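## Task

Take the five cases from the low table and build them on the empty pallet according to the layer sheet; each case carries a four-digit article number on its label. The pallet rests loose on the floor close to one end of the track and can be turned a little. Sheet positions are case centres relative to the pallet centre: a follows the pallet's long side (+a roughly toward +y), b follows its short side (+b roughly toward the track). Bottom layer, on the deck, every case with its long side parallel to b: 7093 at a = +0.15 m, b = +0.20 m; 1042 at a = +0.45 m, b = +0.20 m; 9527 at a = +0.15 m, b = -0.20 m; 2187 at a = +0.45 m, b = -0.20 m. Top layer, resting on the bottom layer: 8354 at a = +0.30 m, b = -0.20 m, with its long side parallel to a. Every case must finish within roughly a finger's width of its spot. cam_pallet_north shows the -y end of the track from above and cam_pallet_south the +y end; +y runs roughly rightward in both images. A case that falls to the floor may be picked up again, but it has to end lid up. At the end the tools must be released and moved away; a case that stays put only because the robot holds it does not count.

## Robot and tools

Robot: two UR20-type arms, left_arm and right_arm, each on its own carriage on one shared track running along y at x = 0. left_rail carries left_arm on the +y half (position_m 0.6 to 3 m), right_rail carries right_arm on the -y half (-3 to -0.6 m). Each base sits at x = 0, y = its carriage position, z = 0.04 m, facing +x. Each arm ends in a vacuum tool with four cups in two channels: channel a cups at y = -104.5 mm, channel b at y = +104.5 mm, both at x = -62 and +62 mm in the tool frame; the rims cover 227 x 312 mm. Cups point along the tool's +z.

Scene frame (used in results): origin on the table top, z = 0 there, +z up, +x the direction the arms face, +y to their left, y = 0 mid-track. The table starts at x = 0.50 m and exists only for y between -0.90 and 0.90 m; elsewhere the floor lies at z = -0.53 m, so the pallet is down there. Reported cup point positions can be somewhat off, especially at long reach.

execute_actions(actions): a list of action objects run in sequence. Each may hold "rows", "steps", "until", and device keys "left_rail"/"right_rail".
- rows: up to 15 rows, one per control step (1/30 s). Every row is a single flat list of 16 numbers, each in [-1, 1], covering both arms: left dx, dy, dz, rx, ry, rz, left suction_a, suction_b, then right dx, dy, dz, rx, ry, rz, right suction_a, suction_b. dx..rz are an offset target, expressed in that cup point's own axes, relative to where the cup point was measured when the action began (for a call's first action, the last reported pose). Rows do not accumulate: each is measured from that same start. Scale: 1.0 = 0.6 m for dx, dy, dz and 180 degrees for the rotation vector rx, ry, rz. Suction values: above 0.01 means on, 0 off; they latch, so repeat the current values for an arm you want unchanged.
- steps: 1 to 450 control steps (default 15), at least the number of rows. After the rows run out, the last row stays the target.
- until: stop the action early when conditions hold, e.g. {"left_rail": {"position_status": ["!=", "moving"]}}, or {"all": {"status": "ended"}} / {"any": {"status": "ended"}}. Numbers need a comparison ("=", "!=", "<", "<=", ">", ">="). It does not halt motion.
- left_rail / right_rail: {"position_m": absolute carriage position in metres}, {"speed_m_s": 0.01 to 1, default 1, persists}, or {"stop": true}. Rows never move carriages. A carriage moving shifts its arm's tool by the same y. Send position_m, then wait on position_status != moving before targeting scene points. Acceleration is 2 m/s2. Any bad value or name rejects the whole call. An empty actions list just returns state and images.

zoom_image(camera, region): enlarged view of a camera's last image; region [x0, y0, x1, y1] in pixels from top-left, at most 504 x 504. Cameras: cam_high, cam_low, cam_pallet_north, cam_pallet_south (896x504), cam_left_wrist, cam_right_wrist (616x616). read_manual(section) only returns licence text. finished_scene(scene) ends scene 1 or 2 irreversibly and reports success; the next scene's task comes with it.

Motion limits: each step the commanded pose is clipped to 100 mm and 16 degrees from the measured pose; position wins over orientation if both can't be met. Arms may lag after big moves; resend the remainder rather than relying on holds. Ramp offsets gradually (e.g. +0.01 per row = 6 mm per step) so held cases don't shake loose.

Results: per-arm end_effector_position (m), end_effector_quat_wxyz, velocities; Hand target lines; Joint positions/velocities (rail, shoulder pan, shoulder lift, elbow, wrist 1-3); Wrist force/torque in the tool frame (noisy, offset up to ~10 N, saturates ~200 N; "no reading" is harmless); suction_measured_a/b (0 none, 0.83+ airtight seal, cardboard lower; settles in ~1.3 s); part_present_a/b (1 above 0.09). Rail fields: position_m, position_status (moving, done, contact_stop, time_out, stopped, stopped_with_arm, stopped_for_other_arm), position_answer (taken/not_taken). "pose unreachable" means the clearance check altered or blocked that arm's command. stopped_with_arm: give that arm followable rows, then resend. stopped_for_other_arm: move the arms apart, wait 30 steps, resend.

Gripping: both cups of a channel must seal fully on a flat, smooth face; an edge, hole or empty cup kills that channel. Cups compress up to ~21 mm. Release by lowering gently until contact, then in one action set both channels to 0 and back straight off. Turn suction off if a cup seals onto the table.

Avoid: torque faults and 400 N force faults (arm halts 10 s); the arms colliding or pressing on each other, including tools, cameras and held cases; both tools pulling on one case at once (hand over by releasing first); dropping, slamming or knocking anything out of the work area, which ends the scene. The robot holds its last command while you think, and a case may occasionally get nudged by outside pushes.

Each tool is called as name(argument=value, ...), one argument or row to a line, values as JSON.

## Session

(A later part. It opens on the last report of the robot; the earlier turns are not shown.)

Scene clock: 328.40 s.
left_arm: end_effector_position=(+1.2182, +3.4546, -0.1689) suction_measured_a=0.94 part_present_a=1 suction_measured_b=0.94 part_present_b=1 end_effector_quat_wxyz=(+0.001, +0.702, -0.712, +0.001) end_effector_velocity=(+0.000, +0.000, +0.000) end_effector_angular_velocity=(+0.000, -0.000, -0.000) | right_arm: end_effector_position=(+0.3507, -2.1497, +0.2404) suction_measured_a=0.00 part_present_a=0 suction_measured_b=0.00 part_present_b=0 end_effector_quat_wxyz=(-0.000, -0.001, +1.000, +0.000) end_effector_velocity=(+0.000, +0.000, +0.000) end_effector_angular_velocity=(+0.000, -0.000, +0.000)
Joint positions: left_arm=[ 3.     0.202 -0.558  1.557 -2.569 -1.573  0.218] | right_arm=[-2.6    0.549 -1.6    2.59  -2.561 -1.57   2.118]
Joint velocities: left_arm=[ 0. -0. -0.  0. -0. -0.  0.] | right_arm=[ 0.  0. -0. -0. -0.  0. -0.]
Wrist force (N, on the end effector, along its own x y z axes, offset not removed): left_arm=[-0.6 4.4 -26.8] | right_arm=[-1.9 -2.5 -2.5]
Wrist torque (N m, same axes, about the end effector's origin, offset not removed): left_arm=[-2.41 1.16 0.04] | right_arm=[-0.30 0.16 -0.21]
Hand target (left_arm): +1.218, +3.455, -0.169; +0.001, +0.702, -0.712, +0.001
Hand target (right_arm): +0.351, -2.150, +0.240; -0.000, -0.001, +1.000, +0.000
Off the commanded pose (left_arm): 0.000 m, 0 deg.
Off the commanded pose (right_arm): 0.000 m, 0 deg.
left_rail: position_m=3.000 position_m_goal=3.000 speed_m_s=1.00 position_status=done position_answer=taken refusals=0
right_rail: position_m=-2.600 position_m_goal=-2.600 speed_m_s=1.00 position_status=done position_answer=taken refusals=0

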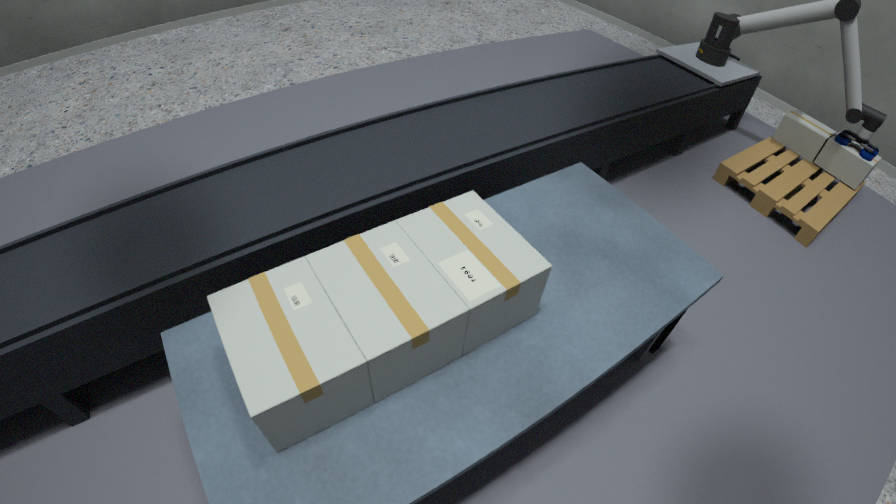

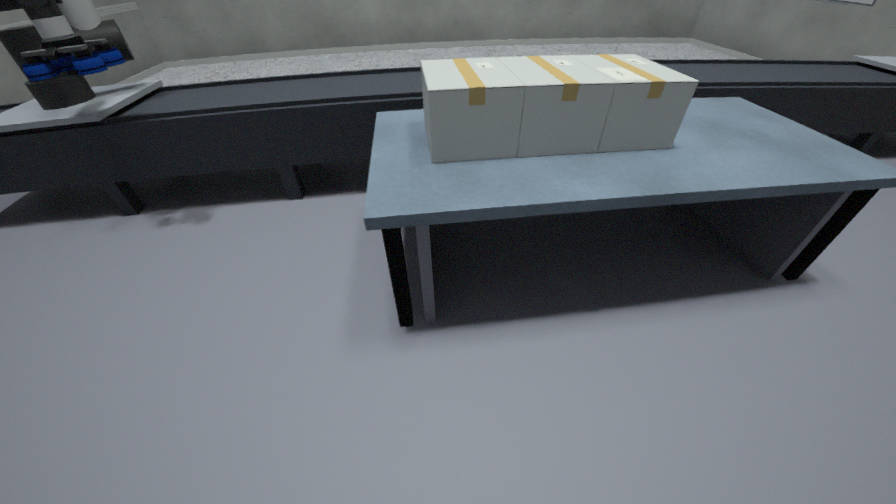

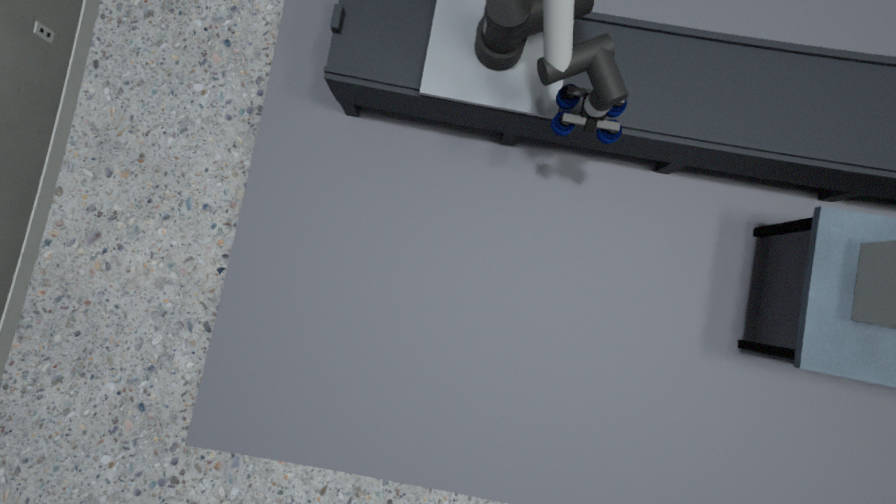

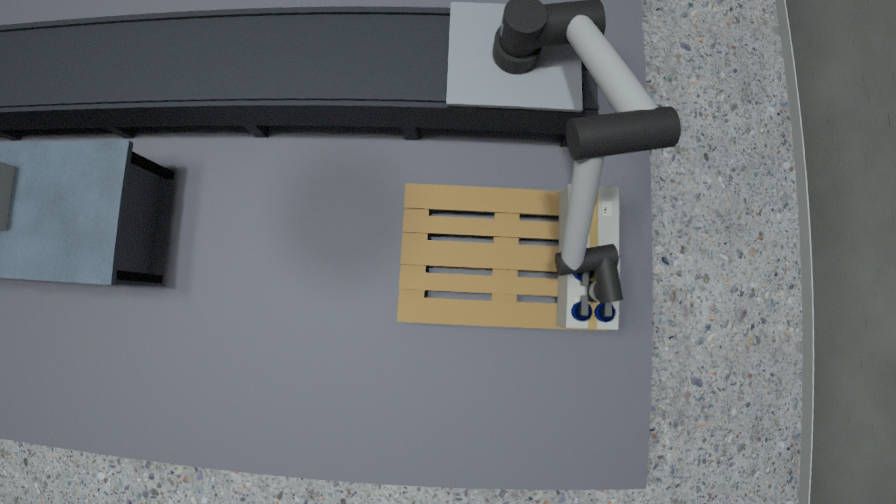

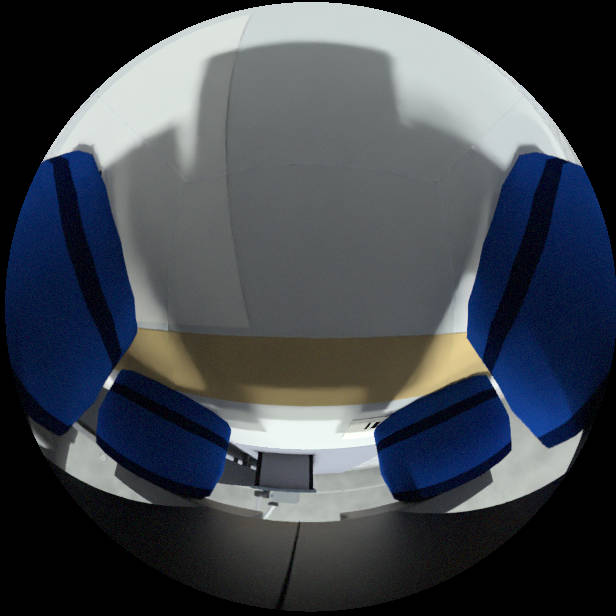

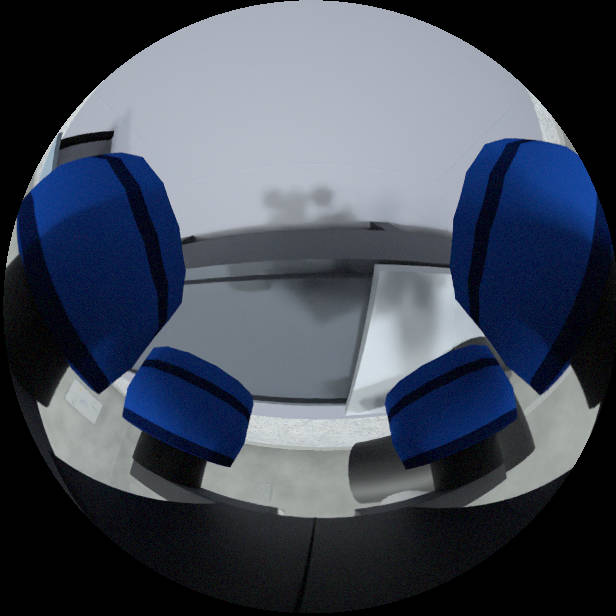

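execute_actions(
  actions=[
    {"rows": [[0.001,-0.002,0.003,0,0,0,1,1,0,0,0,0,0,0,0,0],[0.0017,-0.0033,0.006,0,0,0,1,1,0,0,0,0,0,0,0,0],[0.0017,-0.0033,0.009,0,0,0,1,1,0,0,0,0,0,0,0,0],[0.0017,-0.0033,0.011,0,0,0,1,1,0,0,0,0,0,0,0,0]], "steps": 14},
  ],
)

Scene clock: 333.73 s.
left_arm: end_effector_position=(+1.2200, +3.4537, -0.1751) suction_measured_a=0.94 part_present_a=1 suction_measured_b=0.94 part_present_b=1 end_effector_quat_wxyz=(+0.001, +0.702, -0.712, +0.001) end_effector_velocity=(+0.001, -0.000, -0.003) end_effector_angular_velocity=(+0.000, -0.000, -0.000) | right_arm: end_effector_position=(+0.3507, -2.1497, +0.2404) suction_measured_a=0.00 part_present_a=0 suction_measured_b=0.00 part_present_b=0 end_effector_quat_wxyz=(-0.000, -0.001, +1.000, +0.000) end_effector_velocity=(+0.000, +0.000, +0.000) end_effector_angular_velocity=(+0.000, -0.000, -0.000)
Joint positions: left_arm=[ 3.     0.201 -0.551  1.553 -2.572 -1.573  0.217] | right_arm=[-2.6    0.549 -1.6    2.59  -2.561 -1.57   2.118]
Joint velocities: left_arm=[ 0.    -0.001  0.003 -0.002 -0.002  0.    -0.   ] | right_arm=[ 0.  0. -0. -0.  0. -0.  0.]
Wrist force (N, on the end effector, along its own x y z axes, offset not removed): left_arm=[-2.1 0.2 -30.8] | right_arm=[-3.5 -4.9 -0.2]
Wrist torque (N m, same axes, about the end effector's origin, offset not removed): left_arm=[-3.22 1.28 0.08] | right_arm=[-0.61 0.52 -0.05]
Hand target (left_arm): +1.220, +3.454, -0.175; +0.001, +0.702, -0.712, +0.001
Hand target (right_arm): +0.351, -2.150, +0.240; -0.000, -0.001, +1.000, +0.000
Off the commanded pose (left_arm): 0.000 m, 0 deg.
Off the commanded pose (right_arm): 0.000 m, 0 deg.
left_rail: position_m=3.000 position_m_goal=3.000 speed_m_s=1.00 position_status=done position_answer=taken refusals=0
right_rail: position_m=-2.600 position_m_goal=-2.600 speed_m_s=1.00 position_status=done position_answer=taken refusals=0

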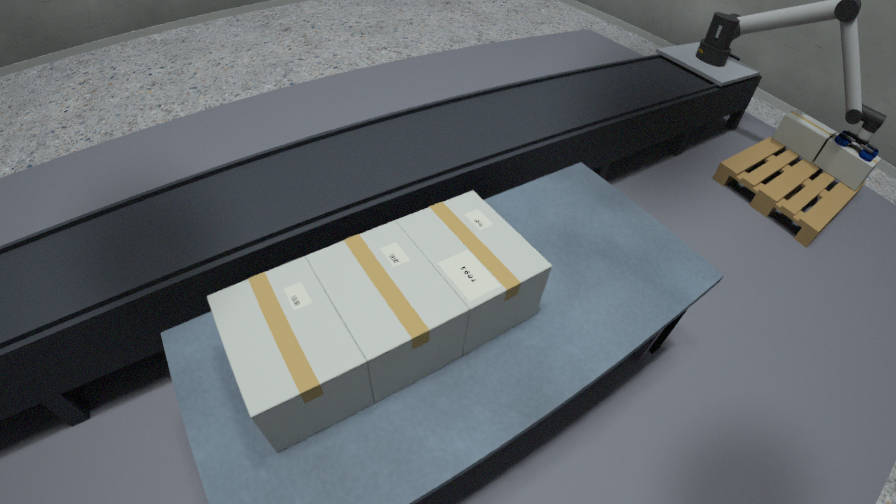

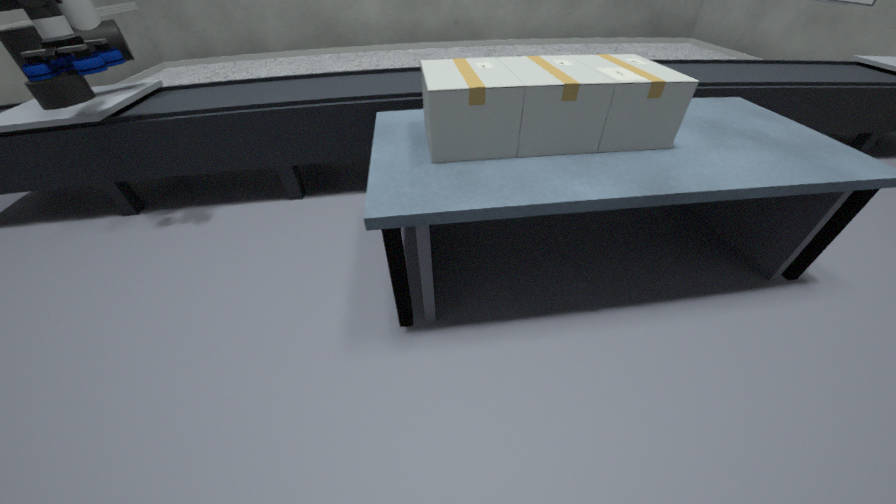

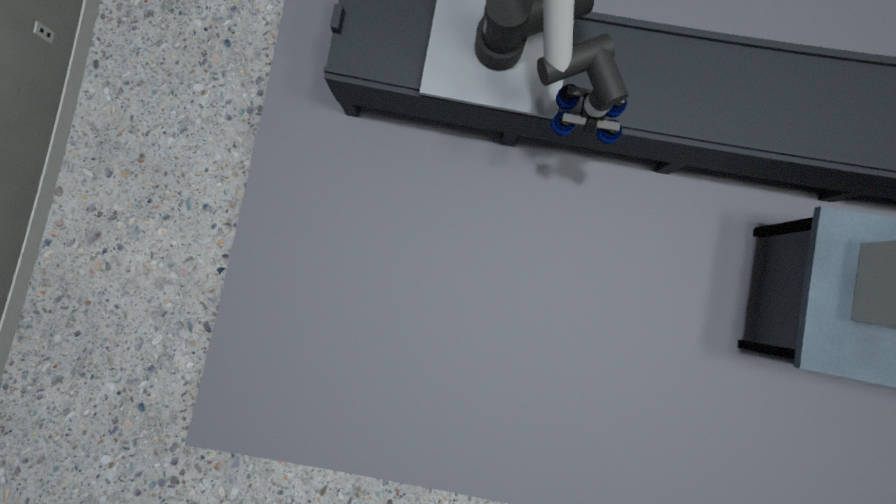

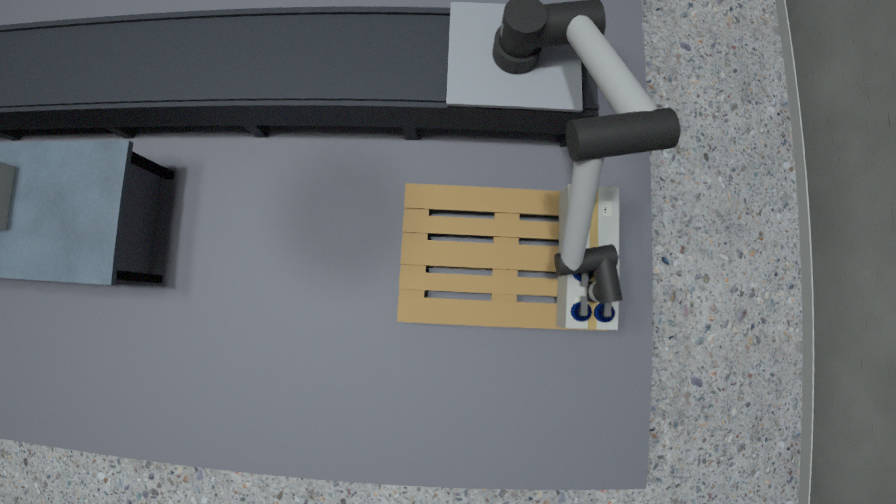

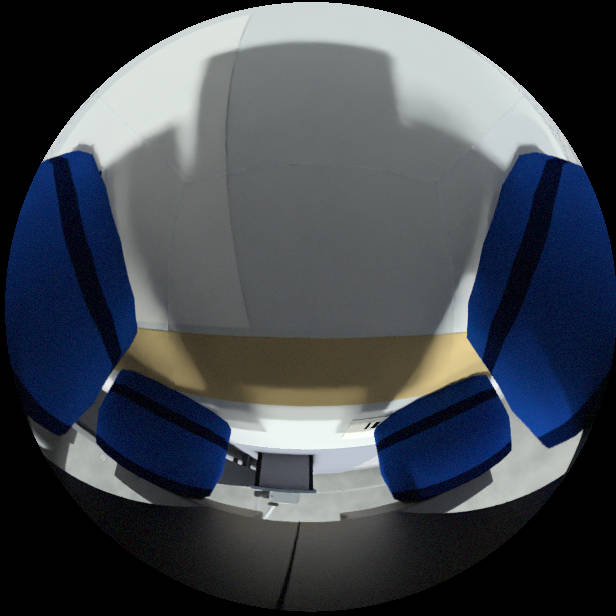

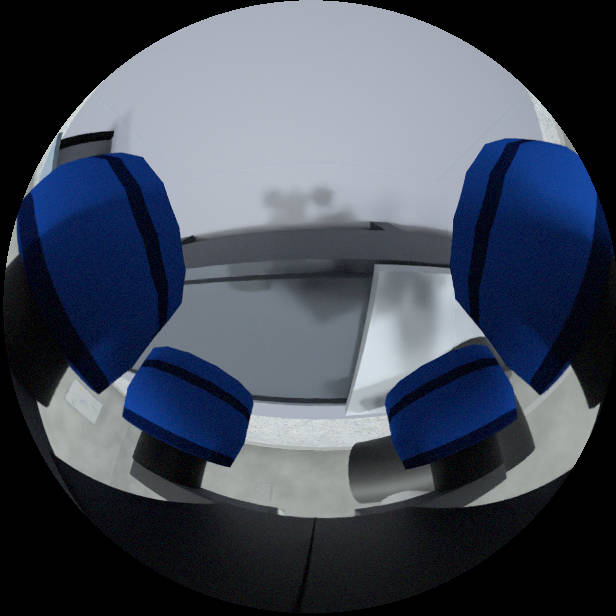

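zoom_image(
  camera="cam_pallet_south",
  region=[545, 240, 645, 340],
)

execute_actions(
  actions=[
    {"rows": [[0,0,0.001,0,0,0,1,1,0,0,0,0,0,0,0,0],[0,0,0.002,0,0,0,1,1,0,0,0,0,0,0,0,0],[0,0,0.003,0,0,0,1,1,0,0,0,0,0,0,0,0]], "steps": 10},
  ],
)

Region (545, 240, 645, 340) of cam_pallet_south's 896x504 image, scaled by 5.040, with more detail than that image has.

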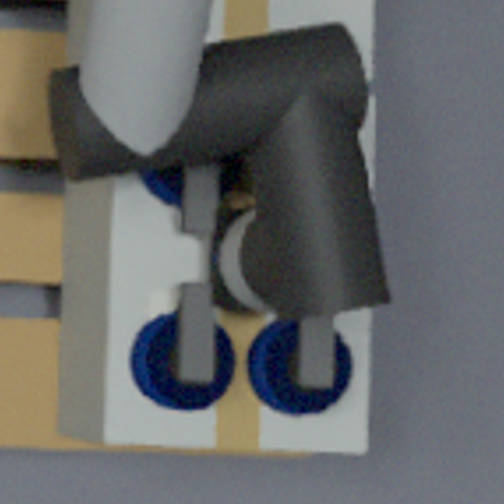

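Scene clock: 336.47 s.
left_arm: end_effector_position=(+1.2200, +3.4536, -0.1767) suction_measured_a=0.94 part_present_a=1 suction_measured_b=0.94 part_present_b=1 end_effector_quat_wxyz=(+0.001, +0.702, -0.712, +0.001) end_effector_velocity=(-0.000, -0.000, -0.002) end_effector_angular_velocity=(+0.000, -0.000, +0.000) | right_arm: end_effector_position=(+0.3507, -2.1497, +0.2404) suction_measured_a=0.00 part_present_a=0 suction_measured_b=0.00 part_present_b=0 end_effector_quat_wxyz=(-0.000, -0.001, +1.000, +0.000) end_effector_velocity=(+0.000, +0.000, +0.000) end_effector_angular_velocity=(+0.000, -0.000, -0.000)
Joint positions: left_arm=[ 3.     0.201 -0.549  1.552 -2.573 -1.573  0.217] | right_arm=[-2.6    0.549 -1.6    2.59  -2.561 -1.57   2.118]
Joint velocities: left_arm=[ 0.    -0.     0.002 -0.    -0.001 -0.    -0.   ] | right_arm=[ 0.  0. -0. -0. -0. -0.  0.]
Wrist force (N, on the end effector, along its own x y z axes, offset not removed): left_arm=[1.1 -1.9 -28.3] | right_arm=[-2.1 -0.6 -2.0]
Wrist torque (N m, same axes, about the end effector's origin, offset not removed): left_arm=[-3.37 1.03 -0.05] | right_arm=[0.05 0.21 -0.01]
Hand target (left_arm): +1.220, +3.454, -0.177; +0.001, +0.702, -0.712, +0.001
Hand target (right_arm): +0.351, -2.150, +0.240; -0.000, -0.001, +1.000, +0.000
Off the commanded pose (left_arm): 0.000 m, 0 deg.
Off the commanded pose (right_arm): 0.000 m, 0 deg.
left_rail: position_m=3.000 position_m_goal=3.000 speed_m_s=1.00 position_status=done position_answer=taken refusals=0
right_rail: position_m=-2.600 position_m_goal=-2.600 speed_m_s=1.00 position_status=done position_answer=taken refusals=0

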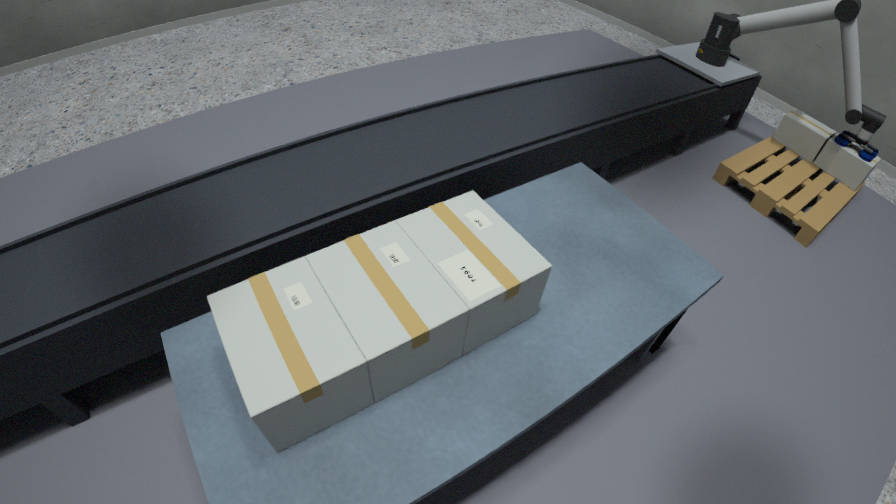

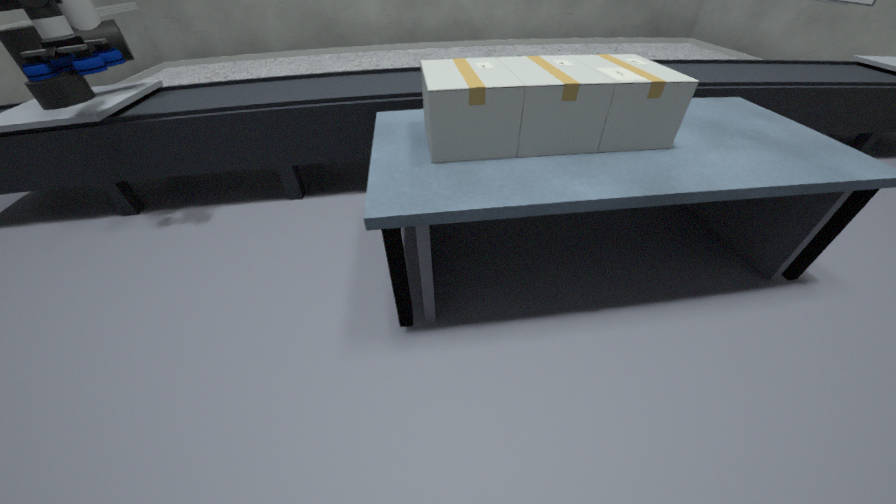

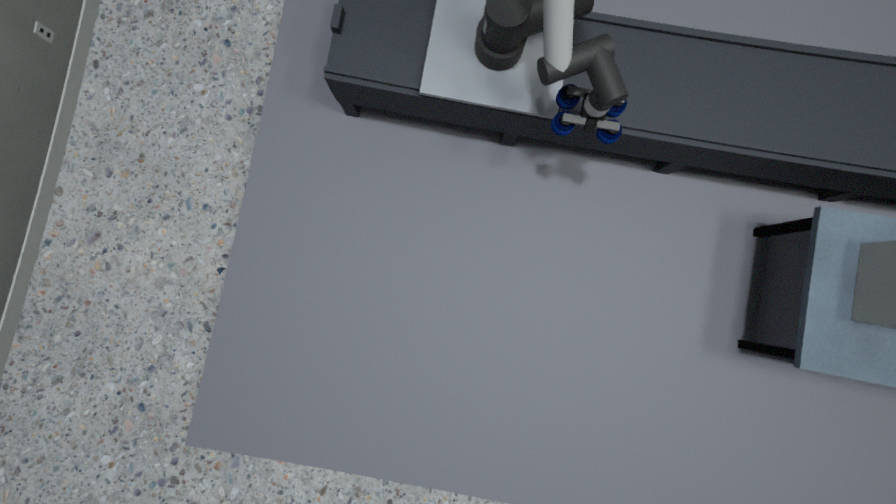

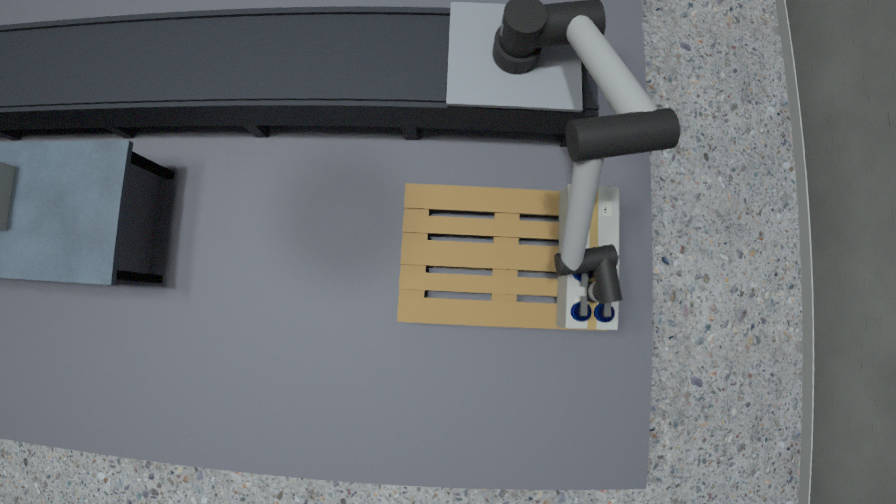

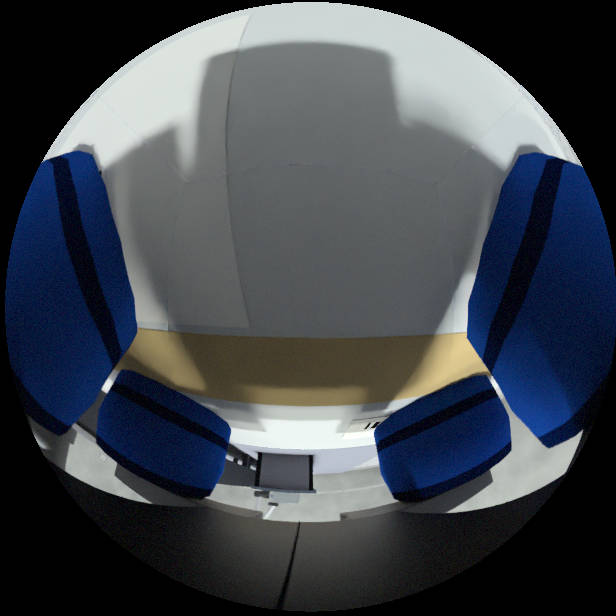

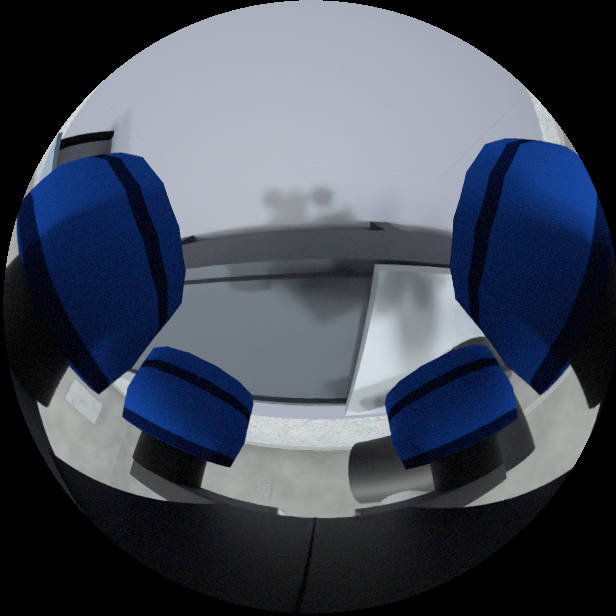

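execute_actions(
  actions=[
    {"rows": [[0,0,0.001,0,0,0,1,1,0,0,0,0,0,0,0,0],[0,0,0.002,0,0,0,1,1,0,0,0,0,0,0,0,0],[0,0,0.003,0,0,0,1,1,0,0,0,0,0,0,0,0]], "steps": 10},
  ],
)

Scene clock: 338.40 s.
left_arm: end_effector_position=(+1.2200, +3.4537, -0.1782) suction_measured_a=0.94 part_present_a=1 suction_measured_b=0.94 part_present_b=1 end_effector_quat_wxyz=(+0.001, +0.702, -0.712, +0.001) end_effector_velocity=(+0.000, +0.000, -0.001) end_effector_angular_velocity=(+0.000, -0.000, -0.000) | right_arm: end_effector_position=(+0.3507, -2.1497, +0.2404) suction_measured_a=0.00 part_present_a=0 suction_measured_b=0.00 part_present_b=0 end_effector_quat_wxyz=(-0.000, -0.001, +1.000, +0.000) end_effector_velocity=(-0.000, +0.000, -0.000) end_effector_angular_velocity=(-0.000, +0.000, -0.000)
Joint positions: left_arm=[ 3.     0.201 -0.548  1.552 -2.575 -1.573  0.217] | right_arm=[-2.6    0.549 -1.6    2.59  -2.561 -1.57   2.118]
Joint velocities: left_arm=[ 0.    -0.     0.001 -0.    -0.001 -0.     0.   ] | right_arm=[ 0.  0.  0. -0.  0.  0.  0.]
Wrist force (N, on the end effector, along its own x y z axes, offset not removed): left_arm=[7.4 16.5 -51.6] | right_arm=[-0.2 -5.7 1.7]
Wrist torque (N m, same axes, about the end effector's origin, offset not removed): left_arm=[-1.60 -0.35 -0.59] | right_arm=[-0.69 -0.09 -0.05]
Hand target (left_arm): +1.220, +3.454, -0.178; +0.001, +0.702, -0.712, +0.001
Hand target (right_arm): +0.351, -2.150, +0.240; -0.000, -0.001, +1.000, +0.000
Off the commanded pose (left_arm): 0.000 m, 0 deg.
Off the commanded pose (right_arm): 0.000 m, 0 deg.
left_rail: position_m=3.000 position_m_goal=3.000 speed_m_s=1.00 position_status=done position_answer=taken refusals=0
right_rail: position_m=-2.600 position_m_goal=-2.600 speed_m_s=1.00 position_status=done position_answer=taken refusals=0

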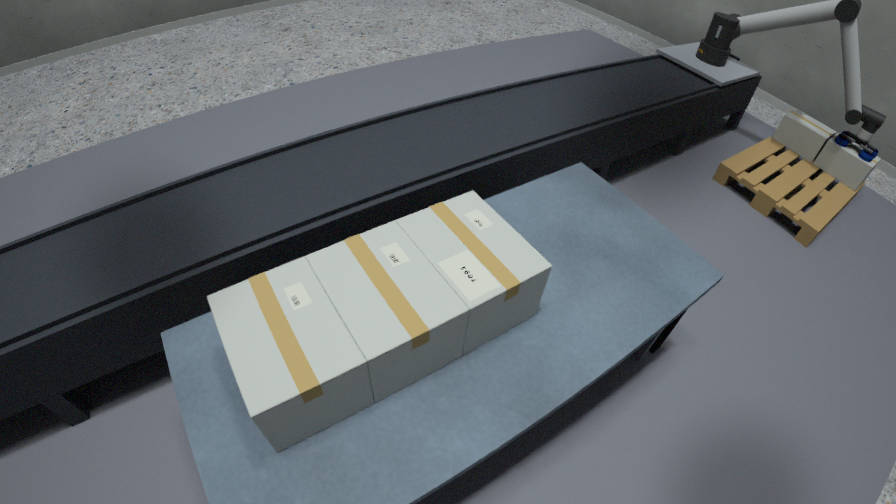

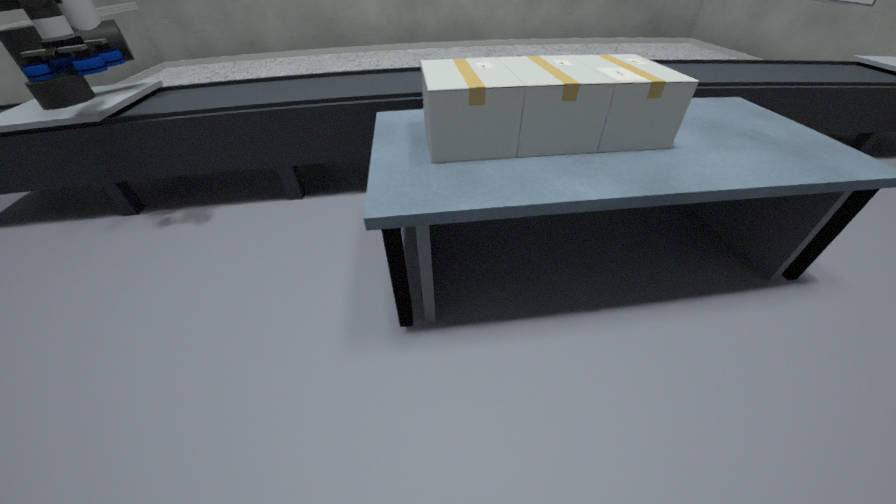

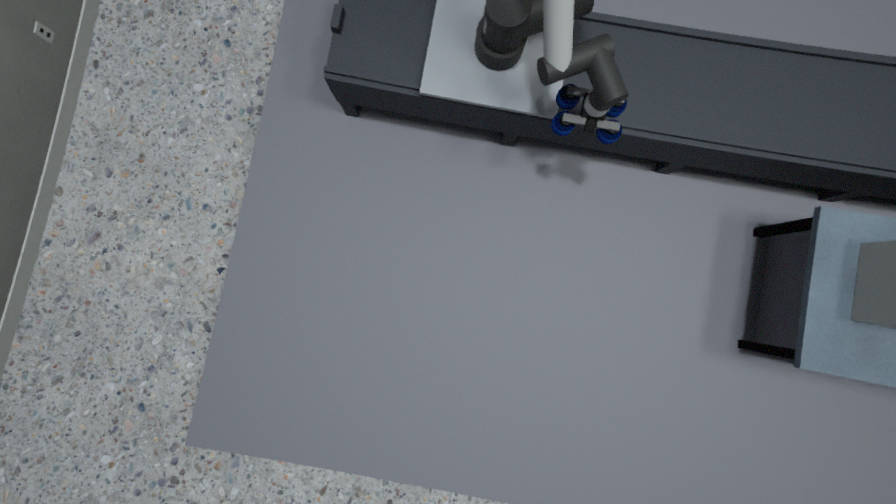

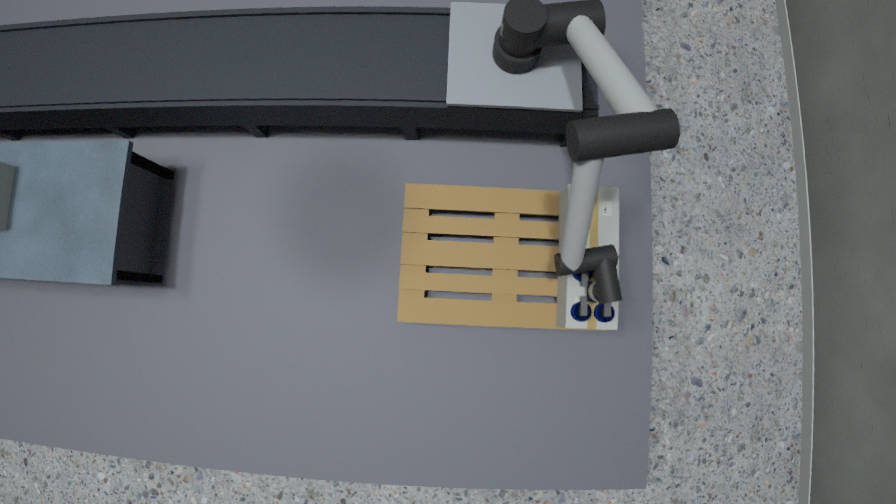

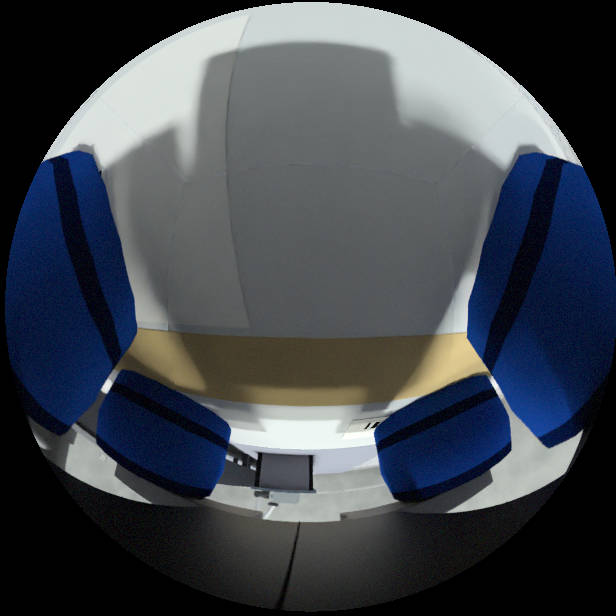

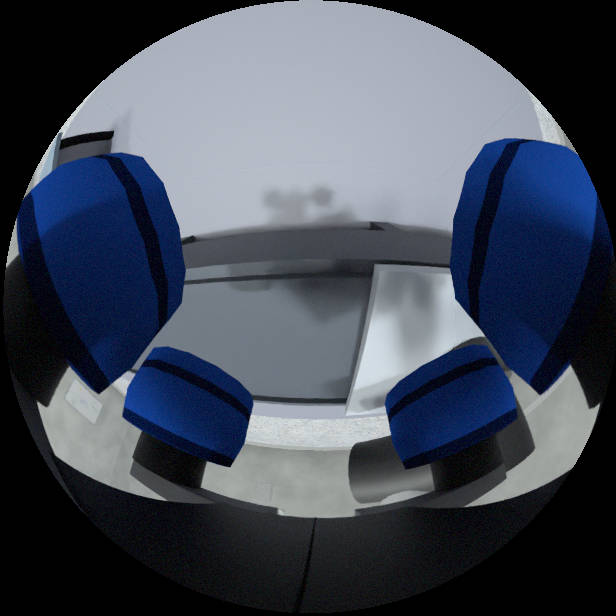

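execute_actions(
  actions=[
    {"rows": [[0,0,-0.01,0,0,0,0,0,0,0,0,0,0,0,0,0],[0,0,-0.02,0,0,0,0,0,0,0,0,0,0,0,0,0],[0,0,-0.04,0,0,0,0,0,0,0,0,0,0,0,0,0],[0,0,-0.07,0,0,0,0,0,0,0,0,0,0,0,0,0],[0,0,-0.10,0,0,0,0,0,0,0,0,0,0,0,0,0],[0,0,-0.13,0,0,0,0,0,0,0,0,0,0,0,0,0],[0,0,-0.16,0,0,0,0,0,0,0,0,0,0,0,0,0],[0,0,-0.19,0,0,0,0,0,0,0,0,0,0,0,0,0],[0,0,-0.22,0,0,0,0,0,0,0,0,0,0,0,0,0]], "steps": 14},
  ],
)

Scene clock: 340.87 s.
left_arm: end_effector_position=(+1.2211, +3.4544, -0.0703) suction_measured_a=0.01 part_present_a=0 suction_measured_b=0.01 part_present_b=0 end_effector_quat_wxyz=(+0.001, +0.702, -0.712, +0.001) end_effector_velocity=(-0.004, -0.001, +0.194) end_effector_angular_velocity=(+0.000, -0.001, -0.000) | right_arm: end_effector_position=(+0.3507, -2.1497, +0.2404) suction_measured_a=0.00 part_present_a=0 suction_measured_b=0.00 part_present_b=0 end_effector_quat_wxyz=(-0.000, -0.001, +1.000, +0.000) end_effector_velocity=(+0.000, -0.000, -0.000) end_effector_angular_velocity=(-0.000, +0.000, +0.000)
Joint positions: left_arm=[ 3.     0.202 -0.65   1.569 -2.491 -1.573  0.217] | right_arm=[-2.6    0.549 -1.6    2.59  -2.561 -1.57   2.118]
Joint velocities: left_arm=[ 0.    -0.    -0.182  0.026  0.155 -0.     0.   ] | right_arm=[ 0. -0.  0. -0.  0.  0. -0.]
Wrist force (N, on the end effector, along its own x y z axes, offset not removed): left_arm=[0.6 0.9 -2.6] | right_arm=[-2.3 -2.1 -3.2]
Wrist torque (N m, same axes, about the end effector's origin, offset not removed): left_arm=[-0.48 -0.08 -0.16] | right_arm=[-0.18 0.28 -0.10]
Hand target (left_arm): +1.220, +3.454, -0.047; +0.001, +0.702, -0.712, +0.001
Hand target (right_arm): +0.351, -2.150, +0.240; -0.000, -0.001, +1.000, +0.000
Off the commanded pose (left_arm): 0.024 m, 0 deg.
Off the commanded pose (right_arm): 0.000 m, 0 deg.
left_rail: position_m=3.000 position_m_goal=3.000 speed_m_s=1.00 position_status=done position_answer=taken refusals=0
right_rail: position_m=-2.600 position_m_goal=-2.600 speed_m_s=1.00 position_status=done position_answer=taken refusals=0

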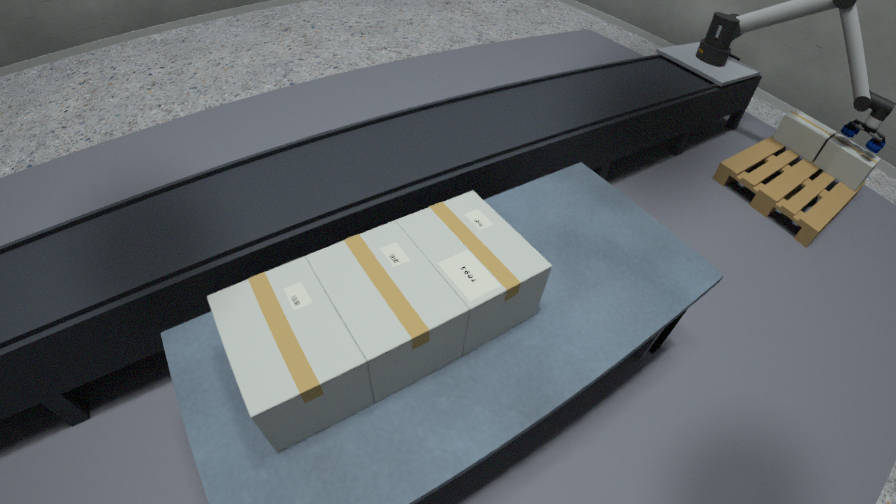

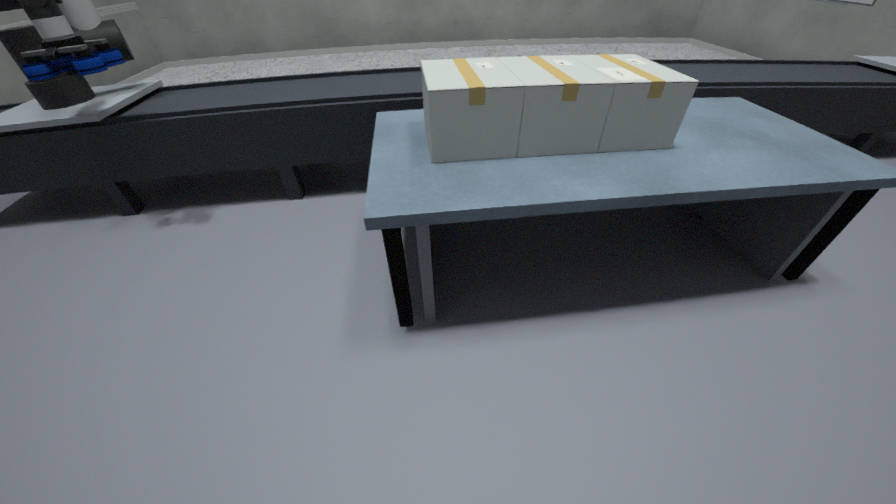

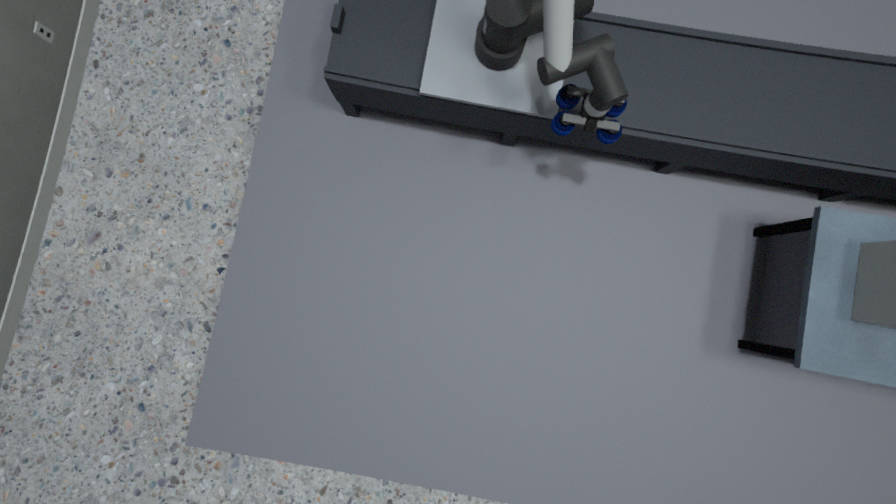

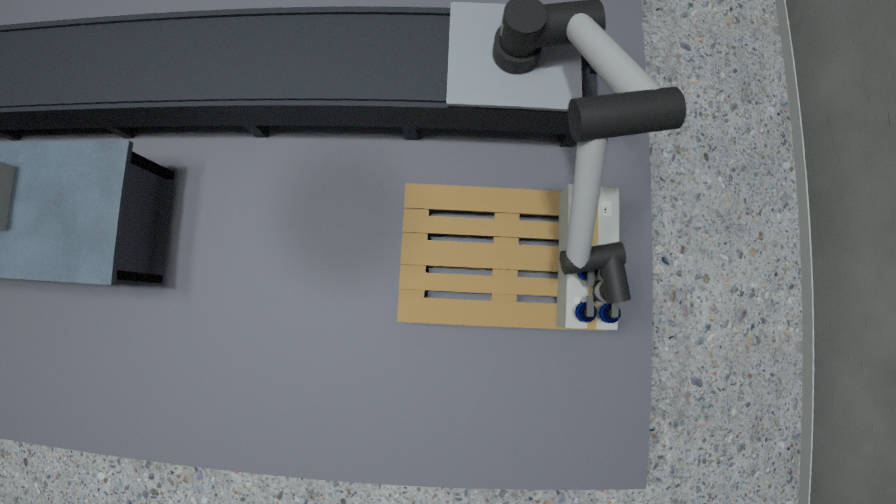

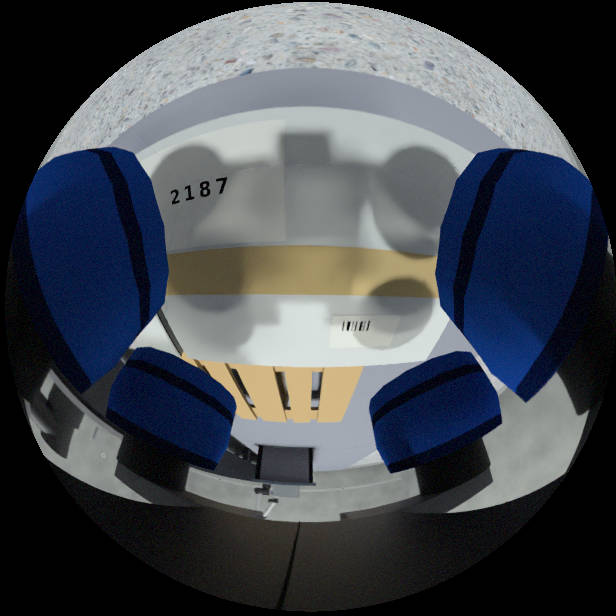

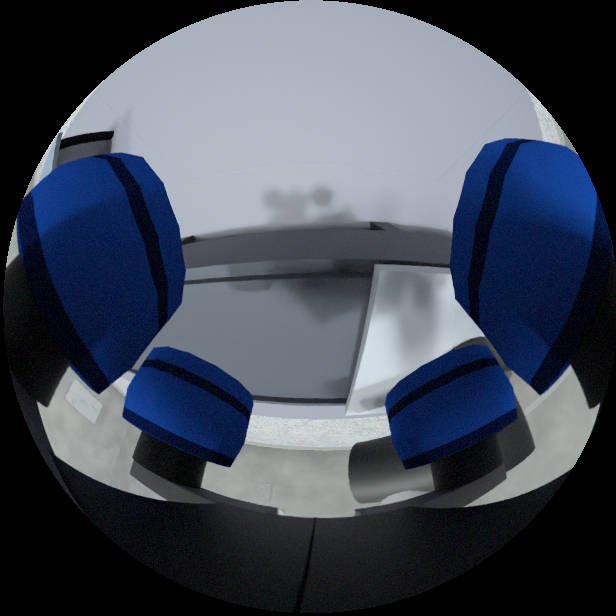

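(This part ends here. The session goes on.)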